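# Fit the matching corner brace onto the pencil marks

## Task

Take the loose corner brace in the tray that matches the one already installed and set it on the pencil marks, oriented the same way up as the installed one: one leg lying flat on the tray floor, the other lying flat against the marked board. Release it so it stays there without the robot's help, then open the gripper and move the arm away.

## Robot and tools

Robot: two 7-joint arms, left_arm and right_arm, each ending in a parallel two-finger gripper. The names are labels only and say nothing about which side of a picture an arm appears on. Cameras: cam_head_left, cam_head_right, cam_high, cam_low, cam_left_wrist, cam_right_wrist, all 504x504. Wrist camera poses follow their arm's joint readings.

Frame: one shared world frame. The origin is on the table surface midway between the arms. +z is up, +x runs out across the table, and left_arm sits toward +y. Hand positions are in metres and orientations are quaternions in w,x,y,z order. Reported hand positions can be somewhat off, especially when an arm is stretched far out.

Tool execute_actions, argument actions: a list holding zero or one item.
- Empty list: no command, just returns the current state.
- {"rows": [...], "steps": n}: a motion lasting n control steps, where n is 1 to 15 (default 15) and each step is 1/30 s. rows holds 1 to 15 rows. Row k is used on step k, and the last row repeats if rows run out.
- {"steps": n} without rows: a wait, n up to 300 steps, counted from the previous result. Thinking time is part of it.
Optional pictures (true/false) turns the camera images in the result on or off.

Each row is one flat list of 18 numbers that covers both arms, even if only one arm moves. Numbers 1-7 are left_arm absolute joint targets in radians, in this order: waist, shoulder, upper arm roll, elbow, forearm roll, wrist pitch, wrist roll. Number 8 is the left gripper position and number 9 the left gripper speed. Numbers 10-18 follow the same layout for right_arm. Joint numbers are targets to reach, not offsets, and they use the same values that Joint positions reports. Stated ranges: waist, upper arm roll, forearm roll and wrist roll each -69.115 to 69.115; shoulder -2.250 to 2.250; elbow -2.580 to 2.580; wrist pitch -2.100 to 2.100. A true end stop may differ by up to 0.013 rad either way. A call is refused, and nothing is sent, if a target goes more than 0.013 rad beyond a range end and also farther out than that joint's current reading. Targets past the real stop are cut off at the stop, and the result then reports "joint sent to its limit", possibly for a motion that started earlier. If that line is missing, it does not prove there is more room.

Tracking: on each step, a joint's commanded target stays within 0.304 rad of its measured angle for the waist, shoulder, upper arm roll and elbow, and within 0.266 rad for the three wrist joints. If the targets would move the hand more than 70 mm from where it is, all joints of that arm are scaled back. Joints in an arm start and finish together. Reversing a motion makes them stop together first. After a big move, the arm may not have arrived yet when the result comes back. While you think or wait, the arms keep heading to the last row sent. They give up once motion nearly stops or a step is HELD; after that, only a new action moves them farther.

Gripper numbers are an absolute setting scaled -1 to 1, not millimetres. Position: +1 fully open (85 mm), 0 about 41 mm, about -0.8 pads touching, -1 closes until blocked. Speed is the rate of gap change: -1 about 20 mm/s, 0 about 85, +1 about 150. Full close pushes roughly 190-235 N per pad; there is no force setting. For a firm hold, keep position at -1. For a lighter hold, open first, then ask for a position slightly narrower than the part. To release, ask for a gap wider than the part. Closing pushes the fingertips about 13 mm farther from the arm, so keep that much room above surfaces. To leave one gripper as it is, repeat its last two numbers, because 0 is itself a command. The end_effector_position is the point between closed pads. Fingertips reach about 19 mm past it when closed and 6 mm when open. Fingers point along the gripper's +z axis and close along its y axis.

Result contents:
- A state line `left_arm: …` | `right_arm: …` with end_effector_position and end_effector_quat_wxyz.
- Joint positions (rad) and Joint velocities (rad/s), one block per arm.
- position_measured_pct: roughly 50 minus 50 times the finger position, so 0 means fully open. If the fingers stop short of the requested position at a reading below 90, something is held or blocking them. About 90 or slightly above means the pads met on nothing or on something very thin.
- "joint command not followed": a clearance check altered or blocked some joint targets; the rest of the row still ran.
- HELD: marks steps where your row, or part of it, was not sent.
- MOTOR HOT: warning from 60 °C. OVER-TEMPERATURE FAULT: at 75 °C that arm goes weak and sags. Holding loads heats the motors, even while you are thinking.
- Torque fault: if contact torque reaches a joint's load limit, that arm freezes for 10 s and drops the rest of the call. Load limits are 49.1 N m for the waist, shoulder, upper arm roll and elbow, and 30.9 N m for the three wrist joints. A carried part's weight counts toward this.

Tool zoom_image: camera (one of the six names) and region [x0, y0, x1, y1] in pixels of that camera's latest image, origin top-left, at most 504 by 504. It returns an enlarged view.

Tool finished_scene: scene (integer, the current scene's number) ends and grades the scene, and cannot be undone. The result reports success and gives the next task. Replying without any tool call ends everything.

The simulation keeps running while you compose replies. Expect brief outside tugs on a held part or nudges to loose items. Avoid: knocking or placing anything off the table, letting the arms collide or press on each other, dropping or slipping the part, slamming, and hard pushing. Before finishing, the brace must stay in place with the gripper open and the arm moved away.

Each tool is called after ">>>" in YAML: its name, and indented under it one key for each argument.

## Session

I'll start by looking at the scene.

>>> execute_actions:
  actions: []

Scene clock: 0.00 s of 4600.00 s.
left_arm: end_effector_position=(+0.4096, +0.5689, +0.1705) position_measured_pct=0.0 end_effector_quat_wxyz=(+0.020, +0.706, +0.708, +0.012) | right_arm: end_effector_position=(-0.0226, -0.6666, +0.2313) position_measured_pct=0.0 end_effector_quat_wxyz=(+0.174, -0.324, +0.929, +0.030)
Joint positions: left_arm=[-0.798  0.548  0.486  1.65  -0.265  0.974 -0.212] | right_arm=[ 2.092  0.442 -0.575  1.665 -0.068  1.292  3.888]
Joint velocities: left_arm=[ 0.  0. -0. -0. -0. -0.  0.] | right_arm=[-0.    -0.001  0.     0.     0.     0.    -0.   ]

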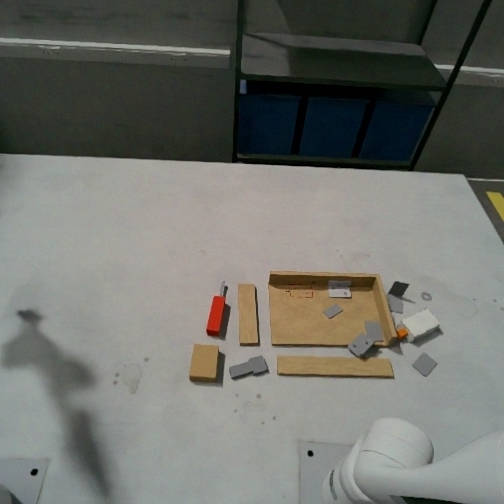

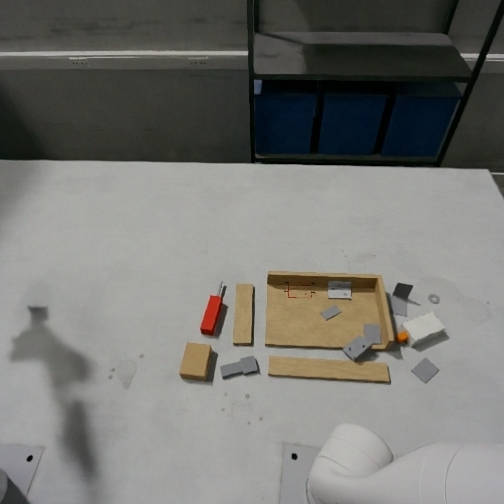

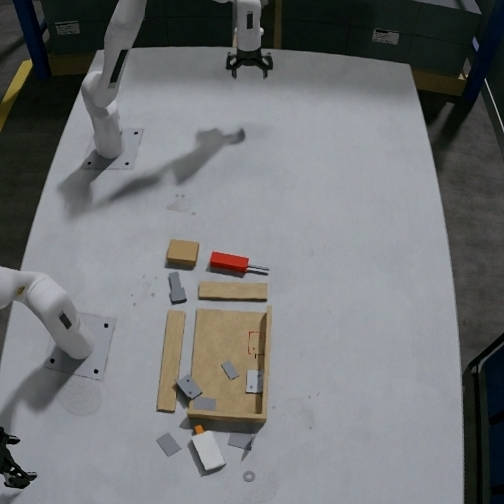

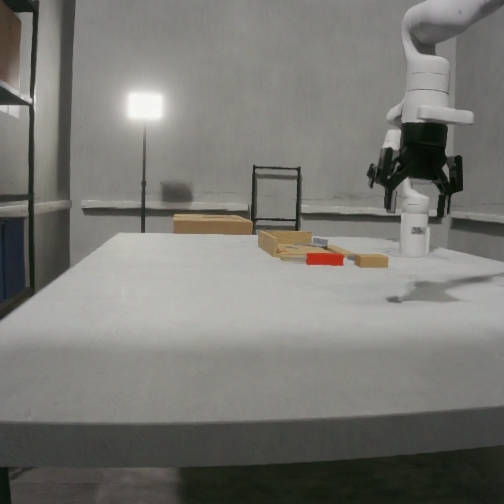

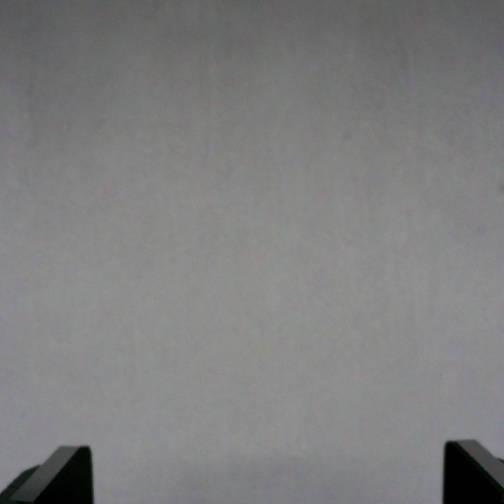

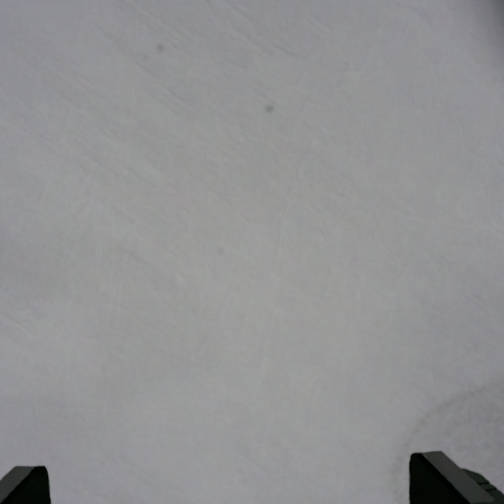

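>>> zoom_image:
  camera: "cam_head_left"
  region: [250, 250, 450, 400]

>>> zoom_image:
  camera: "cam_high"
  region: [140, 290, 300, 490]

>>> zoom_image:
  camera: "cam_head_right"
  region: [250, 250, 450, 400]

>>> zoom_image:
  camera: "cam_low"
  region: [240, 210, 400, 280]

Region (250, 250, 450, 400) of cam_head_left's 504x504 image, scaled by 2.520, with more detail than that image has; it fills the top 378 rows of this view, and the rest is white.

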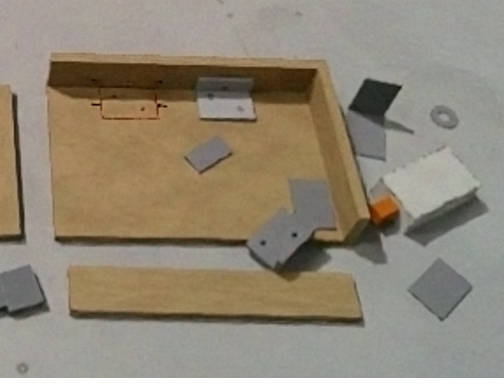

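Region (140, 290, 300, 490) of cam_high's 504x504 image, scaled by 2.520, with more detail than that image has; it fills the left 403 columns of this view, and the rest is white.

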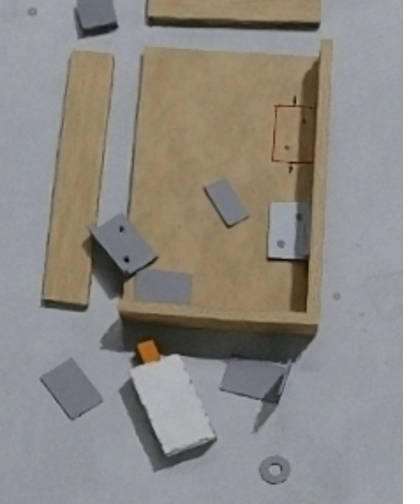

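Region (250, 250, 450, 400) of cam_head_right's 504x504 image, scaled by 2.520, with more detail than that image has; it fills the top 378 rows of this view, and the rest is white.

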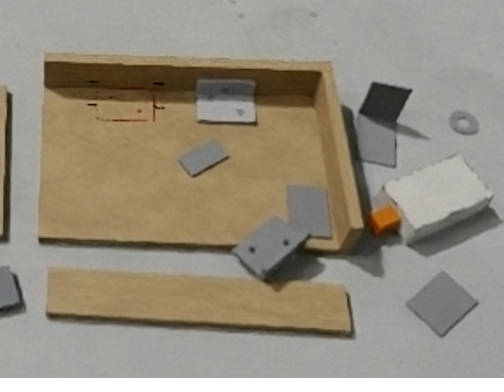

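Region (240, 210, 400, 280) of cam_low's 504x504 image, scaled by 3.150, with more detail than that image has; it fills the top 220 rows of this view, and the rest is white.

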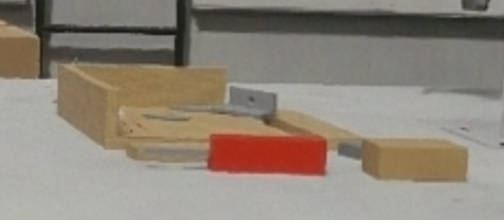

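>>> zoom_image:
  camera: "cam_head_left"
  region: [330, 310, 400, 370]

>>> zoom_image:
  camera: "cam_high"
  region: [165, 360, 225, 420]

>>> zoom_image:
  camera: "cam_head_left"
  region: [270, 265, 370, 310]

>>> zoom_image:
  camera: "cam_low"
  region: [270, 225, 350, 265]

Region (330, 310, 400, 370) of cam_head_left's 504x504 image, scaled by 7.200, with more detail than that image has; it fills the top 432 rows of this view, and the rest is white.

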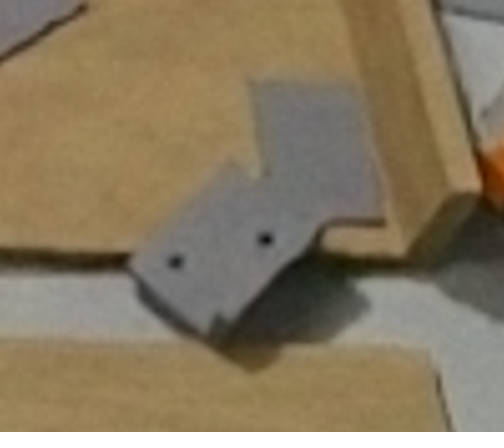

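Region (165, 360, 225, 420) of cam_high's 504x504 image, scaled by 8.400, with more detail than that image has.

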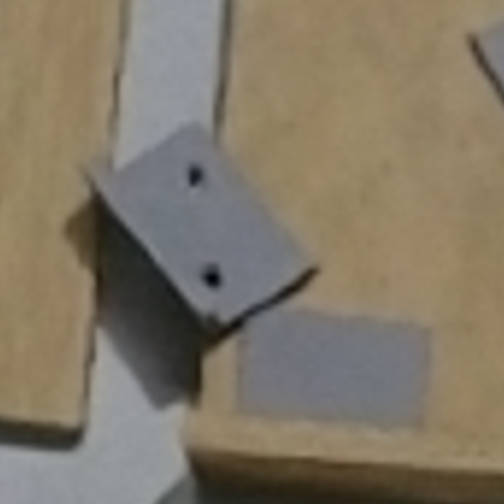

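Region (270, 265, 370, 310) of cam_head_left's 504x504 image, scaled by 5.040, with more detail than that image has; it fills the top 227 rows of this view, and the rest is white.

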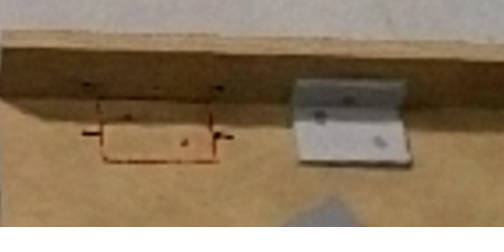

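Region (270, 225, 350, 265) of cam_low's 504x504 image, scaled by 6.300, with more detail than that image has.

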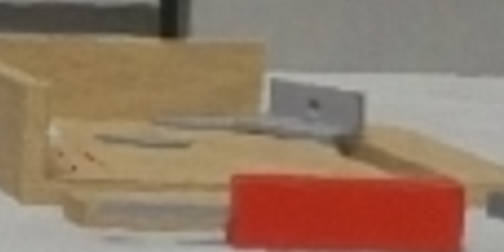

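>>> execute_actions:
  actions:
    - {"rows": [[-0.798, 0.548, 0.486, 1.65, -0.265, 0.974, -0.212, 1, 0, -0.033, 0.187, 0, 2.238, 0, 0.717, 3.890, 1, 0]], "steps": 15}
  pictures: false

>>> execute_actions:
  actions:
    - {"steps": 90}

Scene clock: 120.50 s of 4600.00 s.
left_arm: end_effector_position=(+0.4098, +0.5688, +0.1705) position_measured_pct=0.0 end_effector_quat_wxyz=(+0.020, +0.706, +0.708, +0.012) | right_arm: end_effector_position=(-0.0276, -0.5956, +0.1745) position_measured_pct=0.0 end_effector_quat_wxyz=(+0.030, -0.360, +0.932, +0.026)
Joint positions: left_arm=[-0.798  0.548  0.486  1.65  -0.265  0.974 -0.212] | right_arm=[ 1.64   0.215 -0.147  2.092 -0.006  0.907  3.89 ]
Joint velocities: left_arm=[-0.    -0.    -0.     0.001 -0.     0.    -0.   ] | right_arm=[-1.266 -0.187  0.971  0.948  0.052 -1.058  0.001]
Steps of this call (steps 1 to 90: nothing new was sent; then 117.00 s passed at rest; steps 91 to 105: all 15 steps of this action). Readings (joint positions | what the end effector reports):
91: left_arm=[-0.798 0.548 0.486 1.650 -0.265 0.974 -0.212] | right_arm=[2.091 0.441 -0.574 1.666 -0.067 1.291 3.888] | left_arm position_measured_pct=0.0 | right_arm position_measured_pct=0.0
92: left_arm=[-0.798 0.548 0.486 1.650 -0.265 0.974 -0.212] | right_arm=[2.084 0.436 -0.570 1.671 -0.066 1.287 3.888] | left_arm position_measured_pct=0.0 | right_arm position_measured_pct=0.0
94: left_arm=[-0.798 0.548 0.486 1.650 -0.265 0.974 -0.212] | right_arm=[2.055 0.411 -0.545 1.696 -0.061 1.265 3.888] | left_arm position_measured_pct=0.0 | right_arm position_measured_pct=0.0
98: left_arm=[-0.798 0.548 0.486 1.650 -0.265 0.974 -0.212] | right_arm=[1.930 0.315 -0.428 1.815 -0.036 1.161 3.889] | left_arm position_measured_pct=0.0 | right_arm position_measured_pct=0.0
105: the state above

Scene clock: 123.50 s of 4600.00 s.
left_arm: end_effector_position=(+0.4098, +0.5688, +0.1705) position_measured_pct=0.0 end_effector_quat_wxyz=(+0.020, +0.706, +0.708, +0.012) | right_arm: end_effector_position=(+0.2776, -0.3359, +0.1499) position_measured_pct=0.0 end_effector_quat_wxyz=(+0.000, +0.907, -0.422, -0.000)
Joint positions: left_arm=[-0.798  0.548  0.486  1.65  -0.265  0.974 -0.212] | right_arm=[-0.033  0.187  0.     2.238 -0.     0.717  3.89 ]
Joint velocities: left_arm=[-0. -0.  0. -0. -0.  0.  0.] | right_arm=[ 0.    -0.    -0.     0.001 -0.     0.    -0.001]
Steps of this call (steps 1 to 75: the robot went on to your last target; steps 76 to 90: nothing new was sent). Readings (joint positions | what the end effector reports):
1: left_arm=[-0.798 0.548 0.486 1.650 -0.265 0.974 -0.212] | right_arm=[1.598 0.210 -0.117 2.122 -0.004 0.873 3.890] | left_arm position_measured_pct=0.0 | right_arm position_measured_pct=0.0
2: left_arm=[-0.798 0.548 0.486 1.650 -0.265 0.974 -0.212] | right_arm=[1.555 0.205 -0.091 2.147 -0.003 0.842 3.890] | left_arm position_measured_pct=0.0 | right_arm position_measured_pct=0.0
4: left_arm=[-0.798 0.548 0.486 1.650 -0.265 0.974 -0.212] | right_arm=[1.470 0.199 -0.053 2.184 -0.002 0.793 3.890] | left_arm position_measured_pct=0.0 | right_arm position_measured_pct=0.0
8: left_arm=[-0.798 0.548 0.486 1.650 -0.265 0.974 -0.212] | right_arm=[1.302 0.192 -0.017 2.219 -0.001 0.743 3.890] | left_arm position_measured_pct=0.0 | right_arm position_measured_pct=0.0
90: the state above
All arms were judged still, so your last target was given up. Only a new action makes them travel on or press farther. Fingers that are still opening or closing keep moving.
camera_calibration (this result's frames):
cam_left_wrist: T_world_to_cam=[[0.997891, -0.0201847, 0.0617016, -0.407952], [-0.0225713, -0.999014, 0.0382311, 0.622822], [0.0608691, -0.0395432, -0.997362, 0.315574], [0, 0, 0, 1]] pos_world=[0.401941, 0.626452, 0.316101]
cam_right_wrist: T_world_to_cam=[[-0.771614, -0.635331, 0.0310865, -0.0117256], [-0.635865, 0.771721, -0.0110827, 0.499402], [-0.0169489, -0.0283184, -0.999455, 0.28928], [0, 0, 0, 1]] pos_world=[0.313408, -0.384657, 0.295021]

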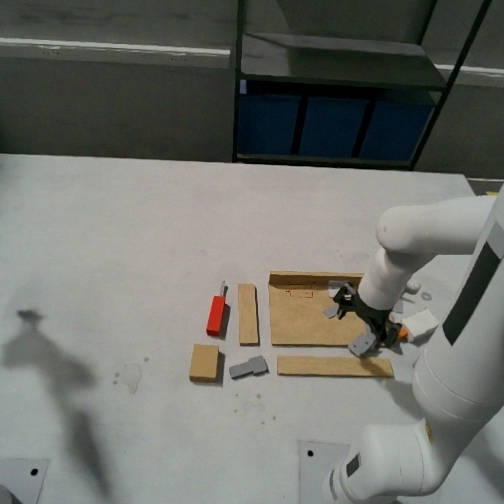

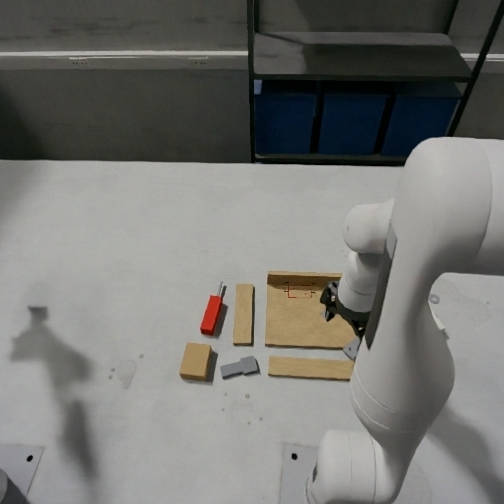

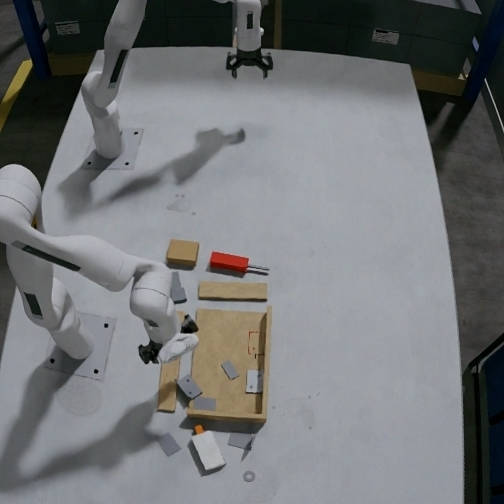

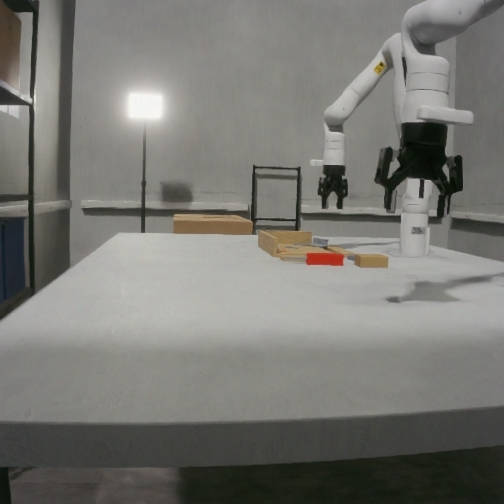

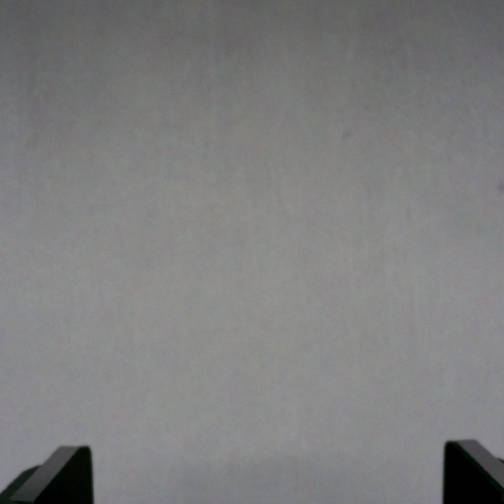

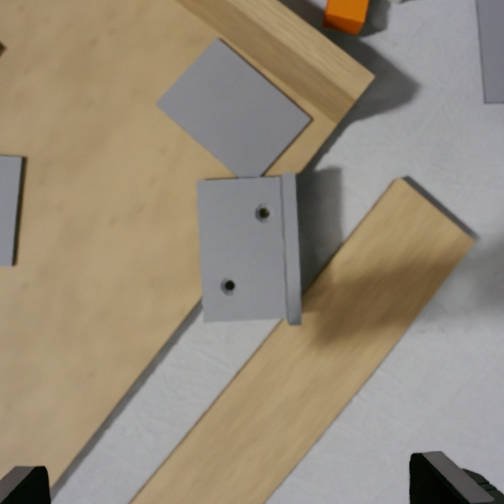

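>>> zoom_image:
  camera: "cam_right_wrist"
  region: [170, 150, 350, 350]

Region (170, 150, 350, 350) of cam_right_wrist's 504x504 image, scaled by 2.520; it fills the left 454 columns of this view, and the rest is white.

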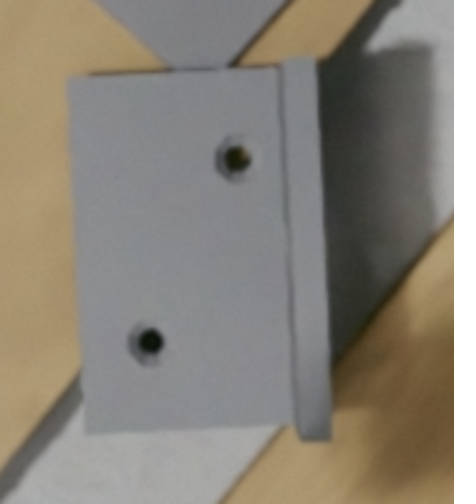

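>>> execute_actions:
  actions:
    - {"rows": [[-0.798, 0.548, 0.486, 1.65, -0.265, 0.974, -0.212, 1, 0, 0.1715, 0.4209, 0, 2.2318, 0, 0.4888, 4.0946, -0.3, 0]], "steps": 15}
  pictures: false

>>> execute_actions:
  actions:
    - {"steps": 30}

Scene clock: 216.53 s of 4600.00 s.
left_arm: end_effector_position=(+0.4098, +0.5688, +0.1705) position_measured_pct=0.0 end_effector_quat_wxyz=(+0.020, +0.706, +0.708, +0.012) | right_arm: end_effector_position=(+0.2995, -0.3999, +0.0823) position_measured_pct=36.5 end_effector_quat_wxyz=(-0.000, +0.908, -0.420, +0.003)
Joint positions: left_arm=[-0.798  0.548  0.486  1.65  -0.265  0.974 -0.212] | right_arm=[0.165 0.414 0.001 2.232 0.    0.489 4.094]
Joint velocities: left_arm=[-0.002 -0.001  0.001  0.001 -0.    -0.     0.   ] | right_arm=[ 0.049  0.051 -0.016 -0.002 -0.004 -0.017  0.016]
Steps of this call (steps 1 to 90: nothing new was sent; then 89.53 s passed at rest; steps 91 to 105: all 15 steps of this action). Readings (joint positions | what the end effector reports):
91: left_arm=[-0.798 0.548 0.486 1.650 -0.265 0.974 -0.212] | right_arm=[-0.032 0.188 -0.000 2.238 -0.000 0.717 3.890] | left_arm position_measured_pct=0.0 | right_arm position_measured_pct=0.0
92: left_arm=[-0.798 0.548 0.486 1.650 -0.265 0.974 -0.212] | right_arm=[-0.026 0.194 -0.001 2.238 -0.000 0.712 3.894] | left_arm position_measured_pct=0.0 | right_arm position_measured_pct=0.4
94: left_arm=[-0.798 0.548 0.486 1.650 -0.265 0.974 -0.212] | right_arm=[-0.000 0.223 -0.001 2.237 -0.000 0.688 3.916] | left_arm position_measured_pct=0.0 | right_arm position_measured_pct=4.4
98: left_arm=[-0.798 0.548 0.486 1.650 -0.265 0.974 -0.212] | right_arm=[0.093 0.331 -0.000 2.234 -0.000 0.582 4.011] | left_arm position_measured_pct=0.0 | right_arm position_measured_pct=15.9
105: the state above

Scene clock: 217.53 s of 4600.00 s.
left_arm: end_effector_position=(+0.4098, +0.5688, +0.1705) position_measured_pct=0.0 end_effector_quat_wxyz=(+0.020, +0.706, +0.708, +0.012) | right_arm: end_effector_position=(+0.2977, -0.4013, +0.0800) position_measured_pct=65.1 end_effector_quat_wxyz=(-0.000, +0.907, -0.422, +0.000)
Joint positions: left_arm=[-0.798  0.548  0.486  1.65  -0.265  0.974 -0.212] | right_arm=[ 0.171  0.421  0.     2.232 -0.     0.489  4.095]
Joint velocities: left_arm=[-0.    -0.    -0.    -0.001  0.    -0.     0.   ] | right_arm=[-0.001 -0.     0.    -0.    -0.001  0.     0.   ]
Steps of this call (steps 1 to 15: the robot went on to your last target; steps 16 to 30: nothing new was sent). Readings (joint positions | what the end effector reports):
1: left_arm=[-0.798 0.548 0.486 1.650 -0.265 0.974 -0.212] | right_arm=[0.166 0.416 0.000 2.232 0.000 0.489 4.094] | left_arm position_measured_pct=0.0 | right_arm position_measured_pct=39.7
2: left_arm=[-0.798 0.548 0.486 1.650 -0.265 0.974 -0.212] | right_arm=[0.168 0.417 0.000 2.232 0.000 0.489 4.094] | left_arm position_measured_pct=0.0 | right_arm position_measured_pct=42.9
4: left_arm=[-0.798 0.548 0.486 1.650 -0.265 0.974 -0.212] | right_arm=[0.169 0.419 0.000 2.232 0.000 0.489 4.095] | left_arm position_measured_pct=0.0 | right_arm position_measured_pct=48.8
8: left_arm=[-0.798 0.548 0.486 1.650 -0.265 0.974 -0.212] | right_arm=[0.171 0.420 0.000 2.232 0.000 0.489 4.095] | left_arm position_measured_pct=0.0 | right_arm position_measured_pct=60.7
30: the state above
All arms were judged still, so your last target was given up. Only a new action makes them travel on or press farther. Fingers that are still opening or closing keep moving.
camera_calibration (this result's frames):
cam_left_wrist: T_world_to_cam=[[0.997891, -0.0201847, 0.0617016, -0.407952], [-0.0225714, -0.999014, 0.038231, 0.622822], [0.0608691, -0.039543, -0.997362, 0.315574], [0, 0, 0, 1]] pos_world=[0.401941, 0.626452, 0.316101]
cam_right_wrist: T_world_to_cam=[[-0.771566, -0.635407, 0.0307308, -0.035638], [-0.635937, 0.771656, -0.0114329, 0.561946], [-0.0164491, -0.0283641, -0.999462, 0.21776], [0, 0, 0, 1]] pos_world=[0.333447, -0.450098, 0.225162]

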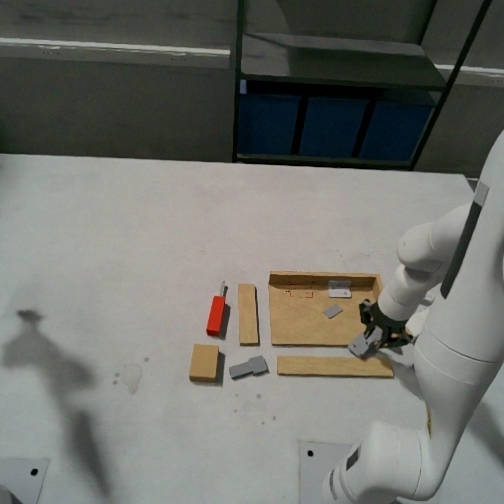

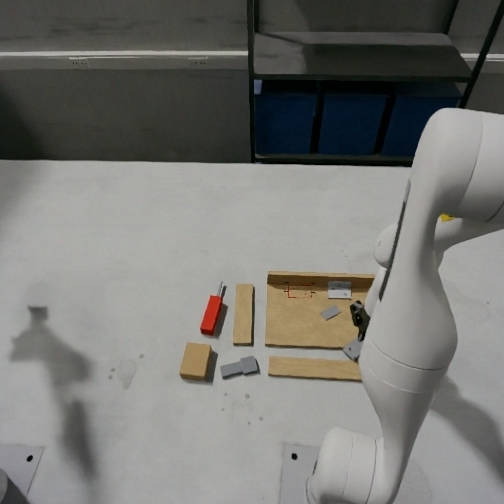

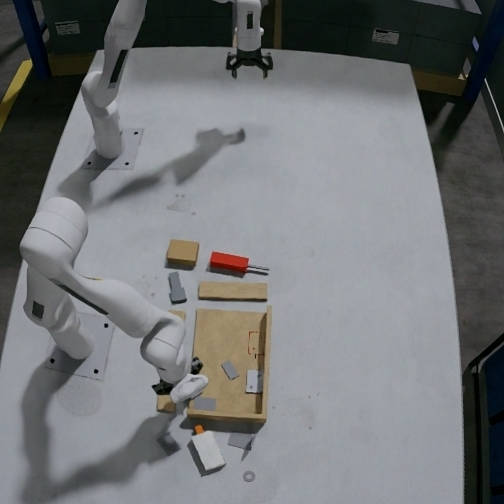

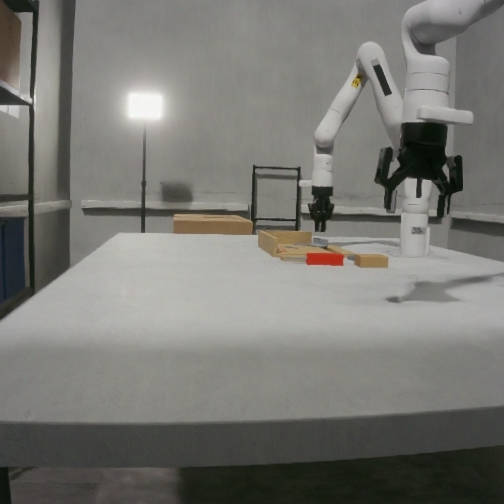

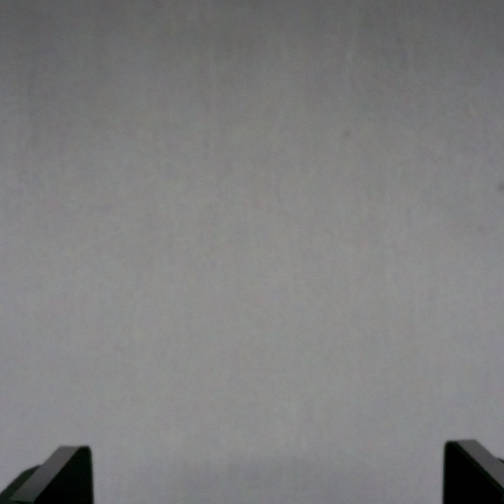

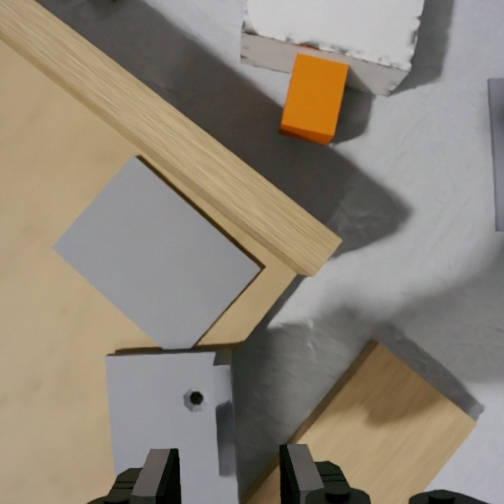

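>>> zoom_image:
  camera: "cam_right_wrist"
  region: [90, 330, 340, 504]

>>> zoom_image:
  camera: "cam_low"
  region: [280, 190, 360, 260]

Region (90, 330, 340, 504) of cam_right_wrist's 504x504 image, scaled by 2.016; it fills the top 351 rows of this view, and the rest is white.

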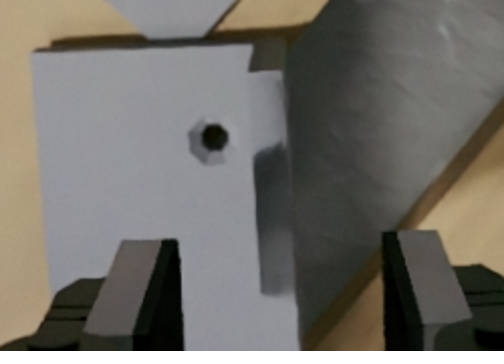

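Region (280, 190, 360, 260) of cam_low's 504x504 image, scaled by 6.300, with more detail than that image has; it fills the top 441 rows of this view, and the rest is white.

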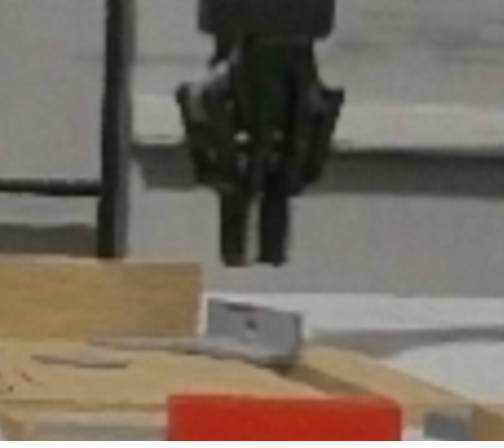

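>>> execute_actions:
  actions:
    - {"rows": [[-0.798, 0.548, 0.486, 1.65, -0.265, 0.974, -0.212, 1, 0, 0.1683, 0.5275, 0, 2.2619, 0, 0.3521, 4.0915, -0.3, 0]], "steps": 15}
  pictures: false

>>> execute_actions:
  actions:
    - {"steps": 15}

Scene clock: 284.77 s of 4600.00 s.
left_arm: end_effector_position=(+0.4098, +0.5688, +0.1705) position_measured_pct=0.0 end_effector_quat_wxyz=(+0.020, +0.706, +0.708, +0.012) | right_arm: end_effector_position=(+0.2990, -0.4006, +0.0425) position_measured_pct=65.1 end_effector_quat_wxyz=(-0.000, +0.907, -0.422, +0.001)
Joint positions: left_arm=[-0.798  0.548  0.486  1.65  -0.265  0.974 -0.212] | right_arm=[ 0.168  0.526 -0.     2.262 -0.     0.352  4.092]
Joint velocities: left_arm=[-0.001 -0.001 -0.     0.001  0.001 -0.    -0.   ] | right_arm=[-0.     0.013  0.     0.    -0.    -0.001 -0.   ]
Steps of this call (steps 1 to 90: nothing new was sent; then 63.73 s passed at rest; steps 91 to 105: all 15 steps of this action). Readings (joint positions | what the end effector reports):
91: left_arm=[-0.798 0.548 0.486 1.650 -0.265 0.974 -0.212] | right_arm=[0.171 0.422 0.000 2.232 0.000 0.488 4.095] | left_arm position_measured_pct=0.0 | right_arm position_measured_pct=65.1
92: left_arm=[-0.798 0.548 0.486 1.650 -0.265 0.974 -0.212] | right_arm=[0.171 0.428 0.000 2.233 0.000 0.482 4.094] | left_arm position_measured_pct=0.0 | right_arm position_measured_pct=65.1
94: left_arm=[-0.798 0.548 0.486 1.650 -0.265 0.974 -0.212] | right_arm=[0.170 0.457 0.000 2.240 0.000 0.450 4.094] | left_arm position_measured_pct=0.0 | right_arm position_measured_pct=65.1
98: left_arm=[-0.798 0.548 0.486 1.650 -0.265 0.974 -0.212] | right_arm=[0.169 0.516 -0.000 2.259 -0.000 0.365 4.092] | left_arm position_measured_pct=0.0 | right_arm position_measured_pct=65.1
105: the state above

Scene clock: 285.27 s of 4600.00 s.
left_arm: end_effector_position=(+0.4098, +0.5688, +0.1705) position_measured_pct=0.0 end_effector_quat_wxyz=(+0.020, +0.706, +0.708, +0.012) | right_arm: end_effector_position=(+0.2987, -0.4005, +0.0420) position_measured_pct=65.1 end_effector_quat_wxyz=(-0.000, +0.907, -0.422, +0.000)
Joint positions: left_arm=[-0.798  0.548  0.486  1.65  -0.265  0.974 -0.212] | right_arm=[0.168 0.527 0.    2.262 0.    0.352 4.092]
Joint velocities: left_arm=[-0.002  0.     0.    -0.     0.    -0.    -0.   ] | right_arm=[-0.001 -0.    -0.001 -0.001  0.     0.     0.   ]
Steps of this call (steps 1 to 15: the robot went on to your last target). Readings (joint positions | what the end effector reports):
1: left_arm=[-0.798 0.548 0.486 1.650 -0.265 0.974 -0.212] | right_arm=[0.168 0.526 -0.000 2.262 -0.000 0.352 4.092] | left_arm position_measured_pct=0.0 | right_arm position_measured_pct=65.1
2: left_arm=[-0.798 0.548 0.486 1.650 -0.265 0.974 -0.212] | right_arm=[0.168 0.527 -0.000 2.262 -0.000 0.352 4.092] | left_arm position_measured_pct=0.0 | right_arm position_measured_pct=65.1
4: left_arm=[-0.798 0.548 0.486 1.650 -0.265 0.974 -0.212] | right_arm=[0.168 0.527 -0.000 2.262 -0.000 0.352 4.092] | left_arm position_measured_pct=0.0 | right_arm position_measured_pct=65.1
8: left_arm=[-0.798 0.548 0.486 1.650 -0.265 0.974 -0.212] | right_arm=[0.168 0.527 -0.000 2.262 0.000 0.352 4.091] | left_arm position_measured_pct=0.0 | right_arm position_measured_pct=65.1
15: the state above
All arms were judged still, so your last target was given up. Only a new action makes them travel on or press farther. Fingers that are still opening or closing keep moving.
camera_calibration (this result's frames):
cam_left_wrist: T_world_to_cam=[[0.997891, -0.0201844, 0.0617016, -0.407952], [-0.0225711, -0.999014, 0.0382311, 0.622822], [0.0608691, -0.0395431, -0.997362, 0.315574], [0, 0, 0, 1]] pos_world=[0.401941, 0.626452, 0.316101]
cam_right_wrist: T_world_to_cam=[[-0.771503, -0.635484, 0.0307228, -0.0332398], [-0.636014, 0.771593, -0.0114434, 0.56153], [-0.0164334, -0.0283687, -0.999462, 0.179815], [0, 0, 0, 1]] pos_world=[0.334451, -0.449294, 0.187165]

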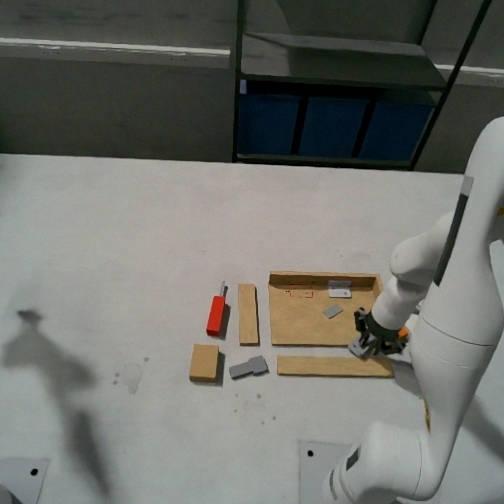

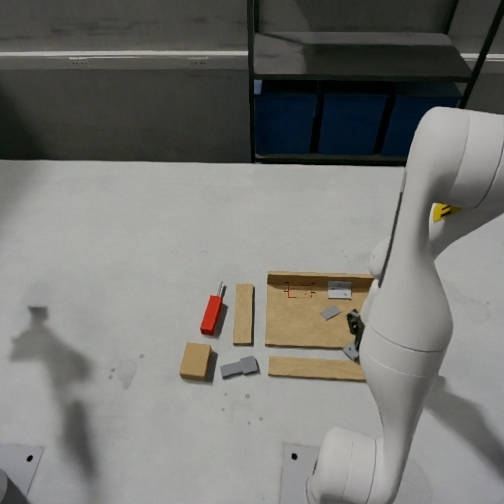

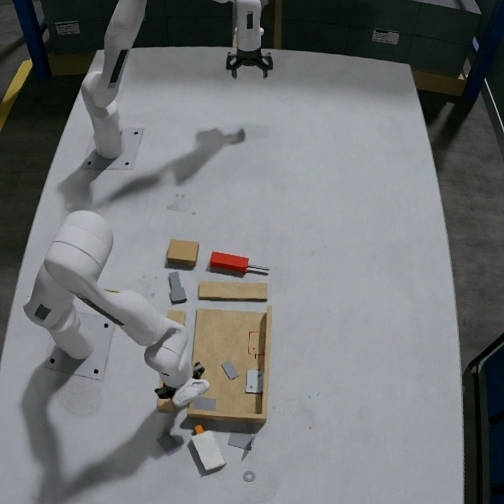

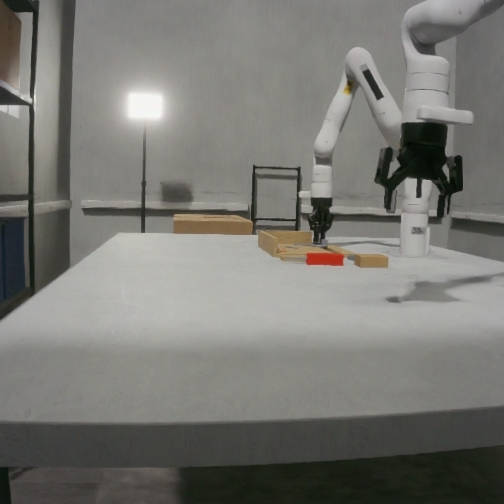

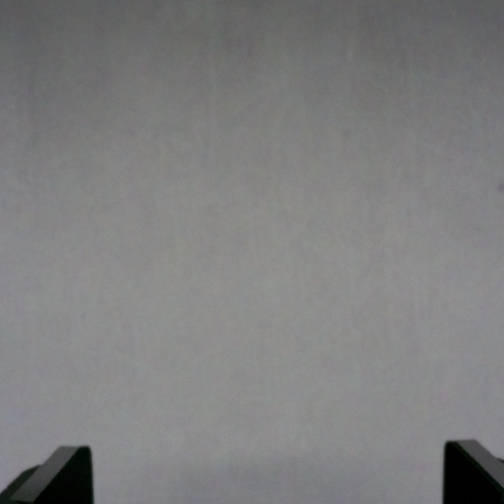

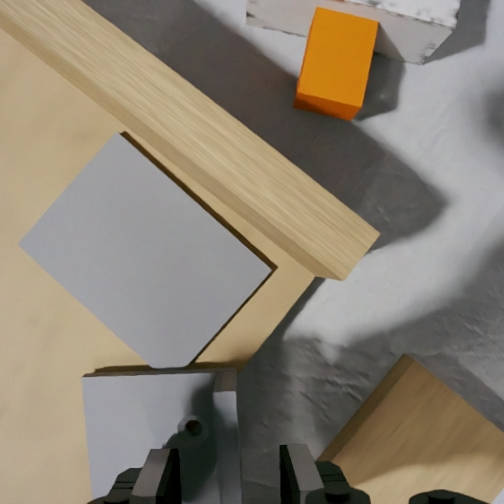

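>>> zoom_image:
  camera: "cam_low"
  region: [290, 200, 350, 260]

>>> zoom_image:
  camera: "cam_right_wrist"
  region: [70, 340, 340, 504]

Region (290, 200, 350, 260) of cam_low's 504x504 image, scaled by 8.400, with more detail than that image has.

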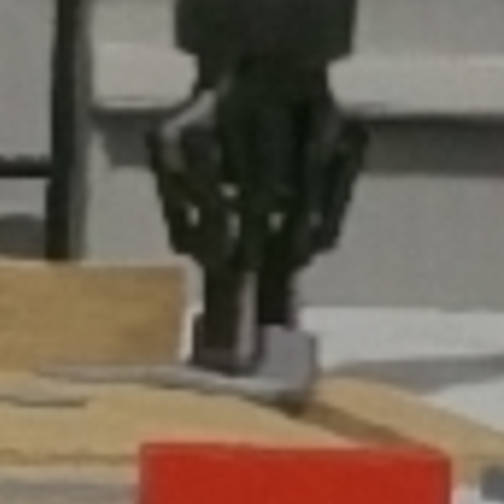

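Region (70, 340, 340, 504) of cam_right_wrist's 504x504 image, scaled by 1.867; it fills the top 306 rows of this view, and the rest is white.

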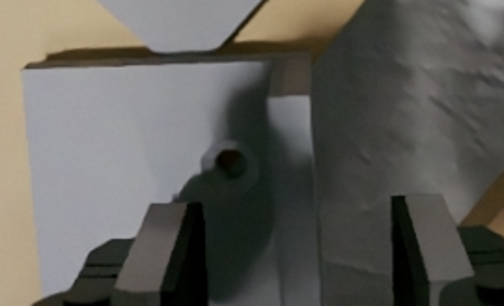

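>>> execute_actions:
  actions:
    - {"rows": [[-0.798, 0.548, 0.486, 1.65, -0.265, 0.974, -0.212, 1, 0, 0.1683, 0.5188, 0, 2.2599, 0, 0.3628, 4.0915, -0.3, 0], [-0.798, 0.548, 0.486, 1.65, -0.265, 0.974, -0.212, 1, 0, 0.1683, 0.5188, 0, 2.2599, 0, 0.3628, 4.0915, -0.3, 0], [-0.798, 0.548, 0.486, 1.65, -0.265, 0.974, -0.212, 1, 0, 0.1683, 0.5188, 0, 2.2599, 0, 0.3628, 4.0915, -0.3, 0], [-0.798, 0.548, 0.486, 1.65, -0.265, 0.974, -0.212, 1, 0, 0.1683, 0.5188, 0, 2.2599, 0, 0.3628, 4.0915, -0.3, 0], [-0.798, 0.548, 0.486, 1.65, -0.265, 0.974, -0.212, 1, 0, 0.1683, 0.5188, 0, 2.2599, 0, 0.3628, 4.0915, -1, -0.6]], "steps": 15}
  pictures: false

>>> execute_actions:
  actions:
    - {"steps": 20}

Scene clock: 328.60 s of 4600.00 s.
left_arm: end_effector_position=(+0.4098, +0.5688, +0.1705) position_measured_pct=0.0 end_effector_quat_wxyz=(+0.020, +0.706, +0.708, +0.012) | right_arm: end_effector_position=(+0.2987, -0.4005, +0.0450) position_measured_pct=78.6 end_effector_quat_wxyz=(-0.000, +0.907, -0.422, +0.000)
Joint positions: left_arm=[-0.798  0.548  0.486  1.65  -0.265  0.974 -0.212] | right_arm=[0.168 0.519 0.    2.26  0.    0.363 4.091]
Joint velocities: left_arm=[-0.001  0.     0.     0.001 -0.     0.     0.   ] | right_arm=[-0. -0.  0.  0.  0.  0. -0.]
Steps of this call (steps 1 to 90: nothing new was sent; then 39.83 s passed at rest; steps 91 to 105: all 15 steps of this action). Readings (joint positions | what the end effector reports):
91: left_arm=[-0.798 0.548 0.486 1.650 -0.265 0.974 -0.212] | right_arm=[0.168 0.527 -0.000 2.262 0.000 0.353 4.091] | left_arm position_measured_pct=0.0 | right_arm position_measured_pct=65.1
92: left_arm=[-0.798 0.548 0.486 1.650 -0.265 0.974 -0.212] | right_arm=[0.168 0.523 -0.000 2.261 -0.000 0.356 4.091] | left_arm position_measured_pct=0.0 | right_arm position_measured_pct=65.1
94: left_arm=[-0.798 0.548 0.486 1.650 -0.265 0.974 -0.212] | right_arm=[0.168 0.521 0.000 2.260 0.000 0.360 4.092] | left_arm position_measured_pct=0.0 | right_arm position_measured_pct=65.1
98: left_arm=[-0.798 0.548 0.486 1.650 -0.265 0.974 -0.212] | right_arm=[0.168 0.519 0.000 2.260 -0.000 0.363 4.091] | left_arm position_measured_pct=0.0 | right_arm position_measured_pct=67.5
105: the state above

Scene clock: 329.27 s of 4600.00 s.
left_arm: end_effector_position=(+0.4098, +0.5688, +0.1705) position_measured_pct=0.0 end_effector_quat_wxyz=(+0.020, +0.706, +0.708, +0.012) | right_arm: end_effector_position=(+0.2987, -0.4005, +0.0451) position_measured_pct=88.9 end_effector_quat_wxyz=(-0.000, +0.907, -0.422, +0.000)
Joint positions: left_arm=[-0.798  0.548  0.486  1.65  -0.265  0.974 -0.212] | right_arm=[ 0.168  0.518  0.     2.26  -0.     0.363  4.092]
Joint velocities: left_arm=[-0.     0.001  0.    -0.001 -0.    -0.    -0.   ] | right_arm=[ 0.    -0.001  0.     0.001  0.     0.     0.   ]
Steps of this call (steps 1 to 15: the robot went on to your last target; steps 16 to 20: nothing new was sent). Readings (joint positions | what the end effector reports):
1: left_arm=[-0.798 0.548 0.486 1.650 -0.265 0.974 -0.212] | right_arm=[0.168 0.519 0.000 2.260 0.000 0.363 4.091] | left_arm position_measured_pct=0.0 | right_arm position_measured_pct=80.2
2: left_arm=[-0.798 0.548 0.486 1.650 -0.265 0.974 -0.212] | right_arm=[0.168 0.519 0.000 2.260 0.000 0.363 4.092] | left_arm position_measured_pct=0.0 | right_arm position_measured_pct=81.7
4: left_arm=[-0.798 0.548 0.486 1.650 -0.265 0.974 -0.212] | right_arm=[0.168 0.519 0.000 2.260 -0.000 0.363 4.091] | left_arm position_measured_pct=0.0 | right_arm position_measured_pct=84.9
8: left_arm=[-0.798 0.548 0.486 1.650 -0.265 0.974 -0.212] | right_arm=[0.168 0.519 0.000 2.260 0.000 0.363 4.092] | left_arm position_measured_pct=0.0 | right_arm position_measured_pct=87.7
20: the state above
All arms were judged still, so your last target was given up. Only a new action makes them travel on or press farther. Fingers that are still opening or closing keep moving.
camera_calibration (this result's frames):
cam_left_wrist: T_world_to_cam=[[0.997891, -0.0201847, 0.0617016, -0.407952], [-0.0225714, -0.999014, 0.0382311, 0.622822], [0.060869, -0.0395432, -0.997362, 0.315574], [0, 0, 0, 1]] pos_world=[0.401941, 0.626452, 0.316101]
cam_right_wrist: T_world_to_cam=[[-0.771519, -0.635467, 0.0306705, -0.033346], [-0.635996, 0.771606, -0.0115244, 0.561551], [-0.0163422, -0.0283976, -0.999463, 0.182889], [0, 0, 0, 1]] pos_world=[0.334406, -0.449293, 0.190286]

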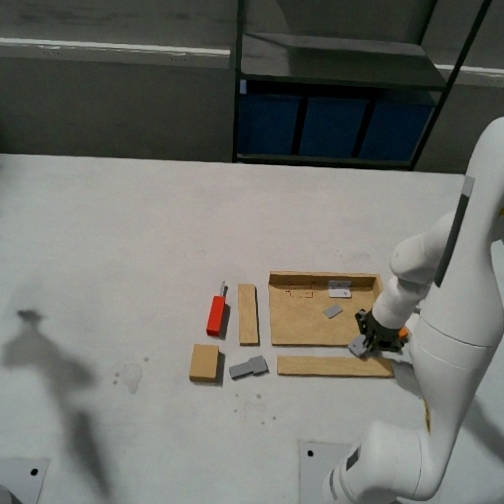

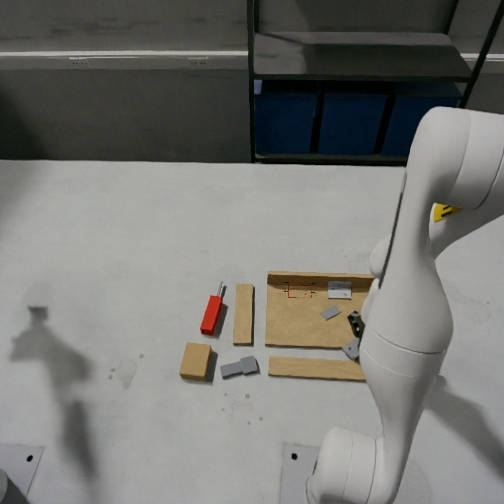

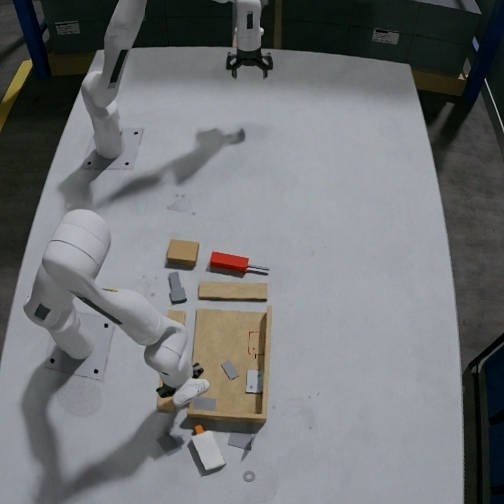

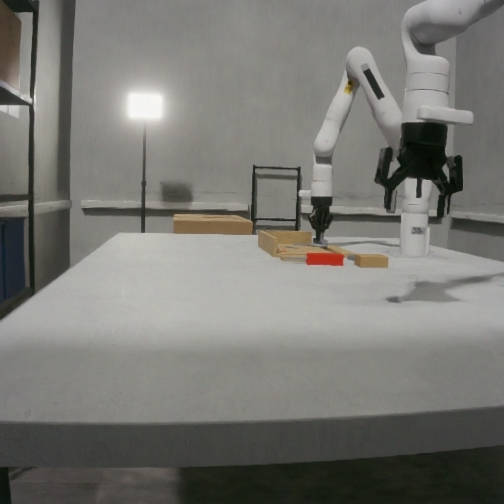

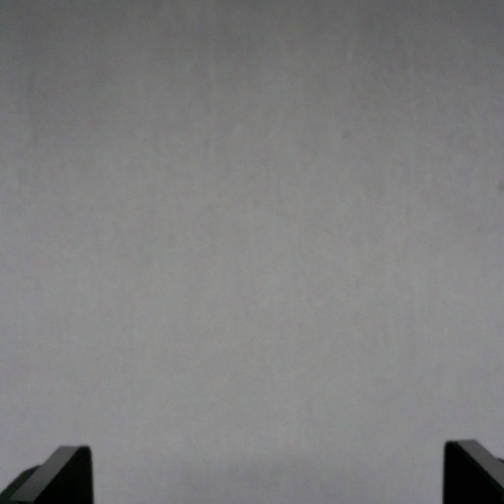

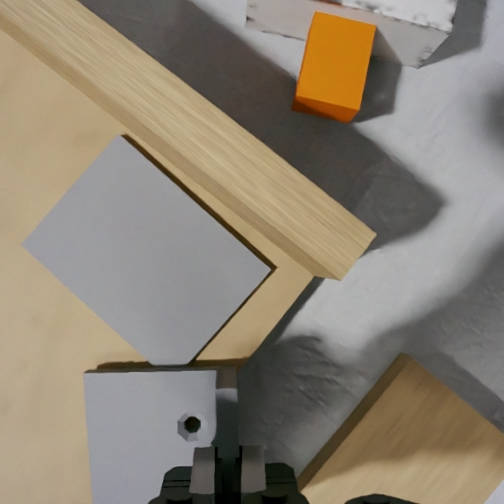

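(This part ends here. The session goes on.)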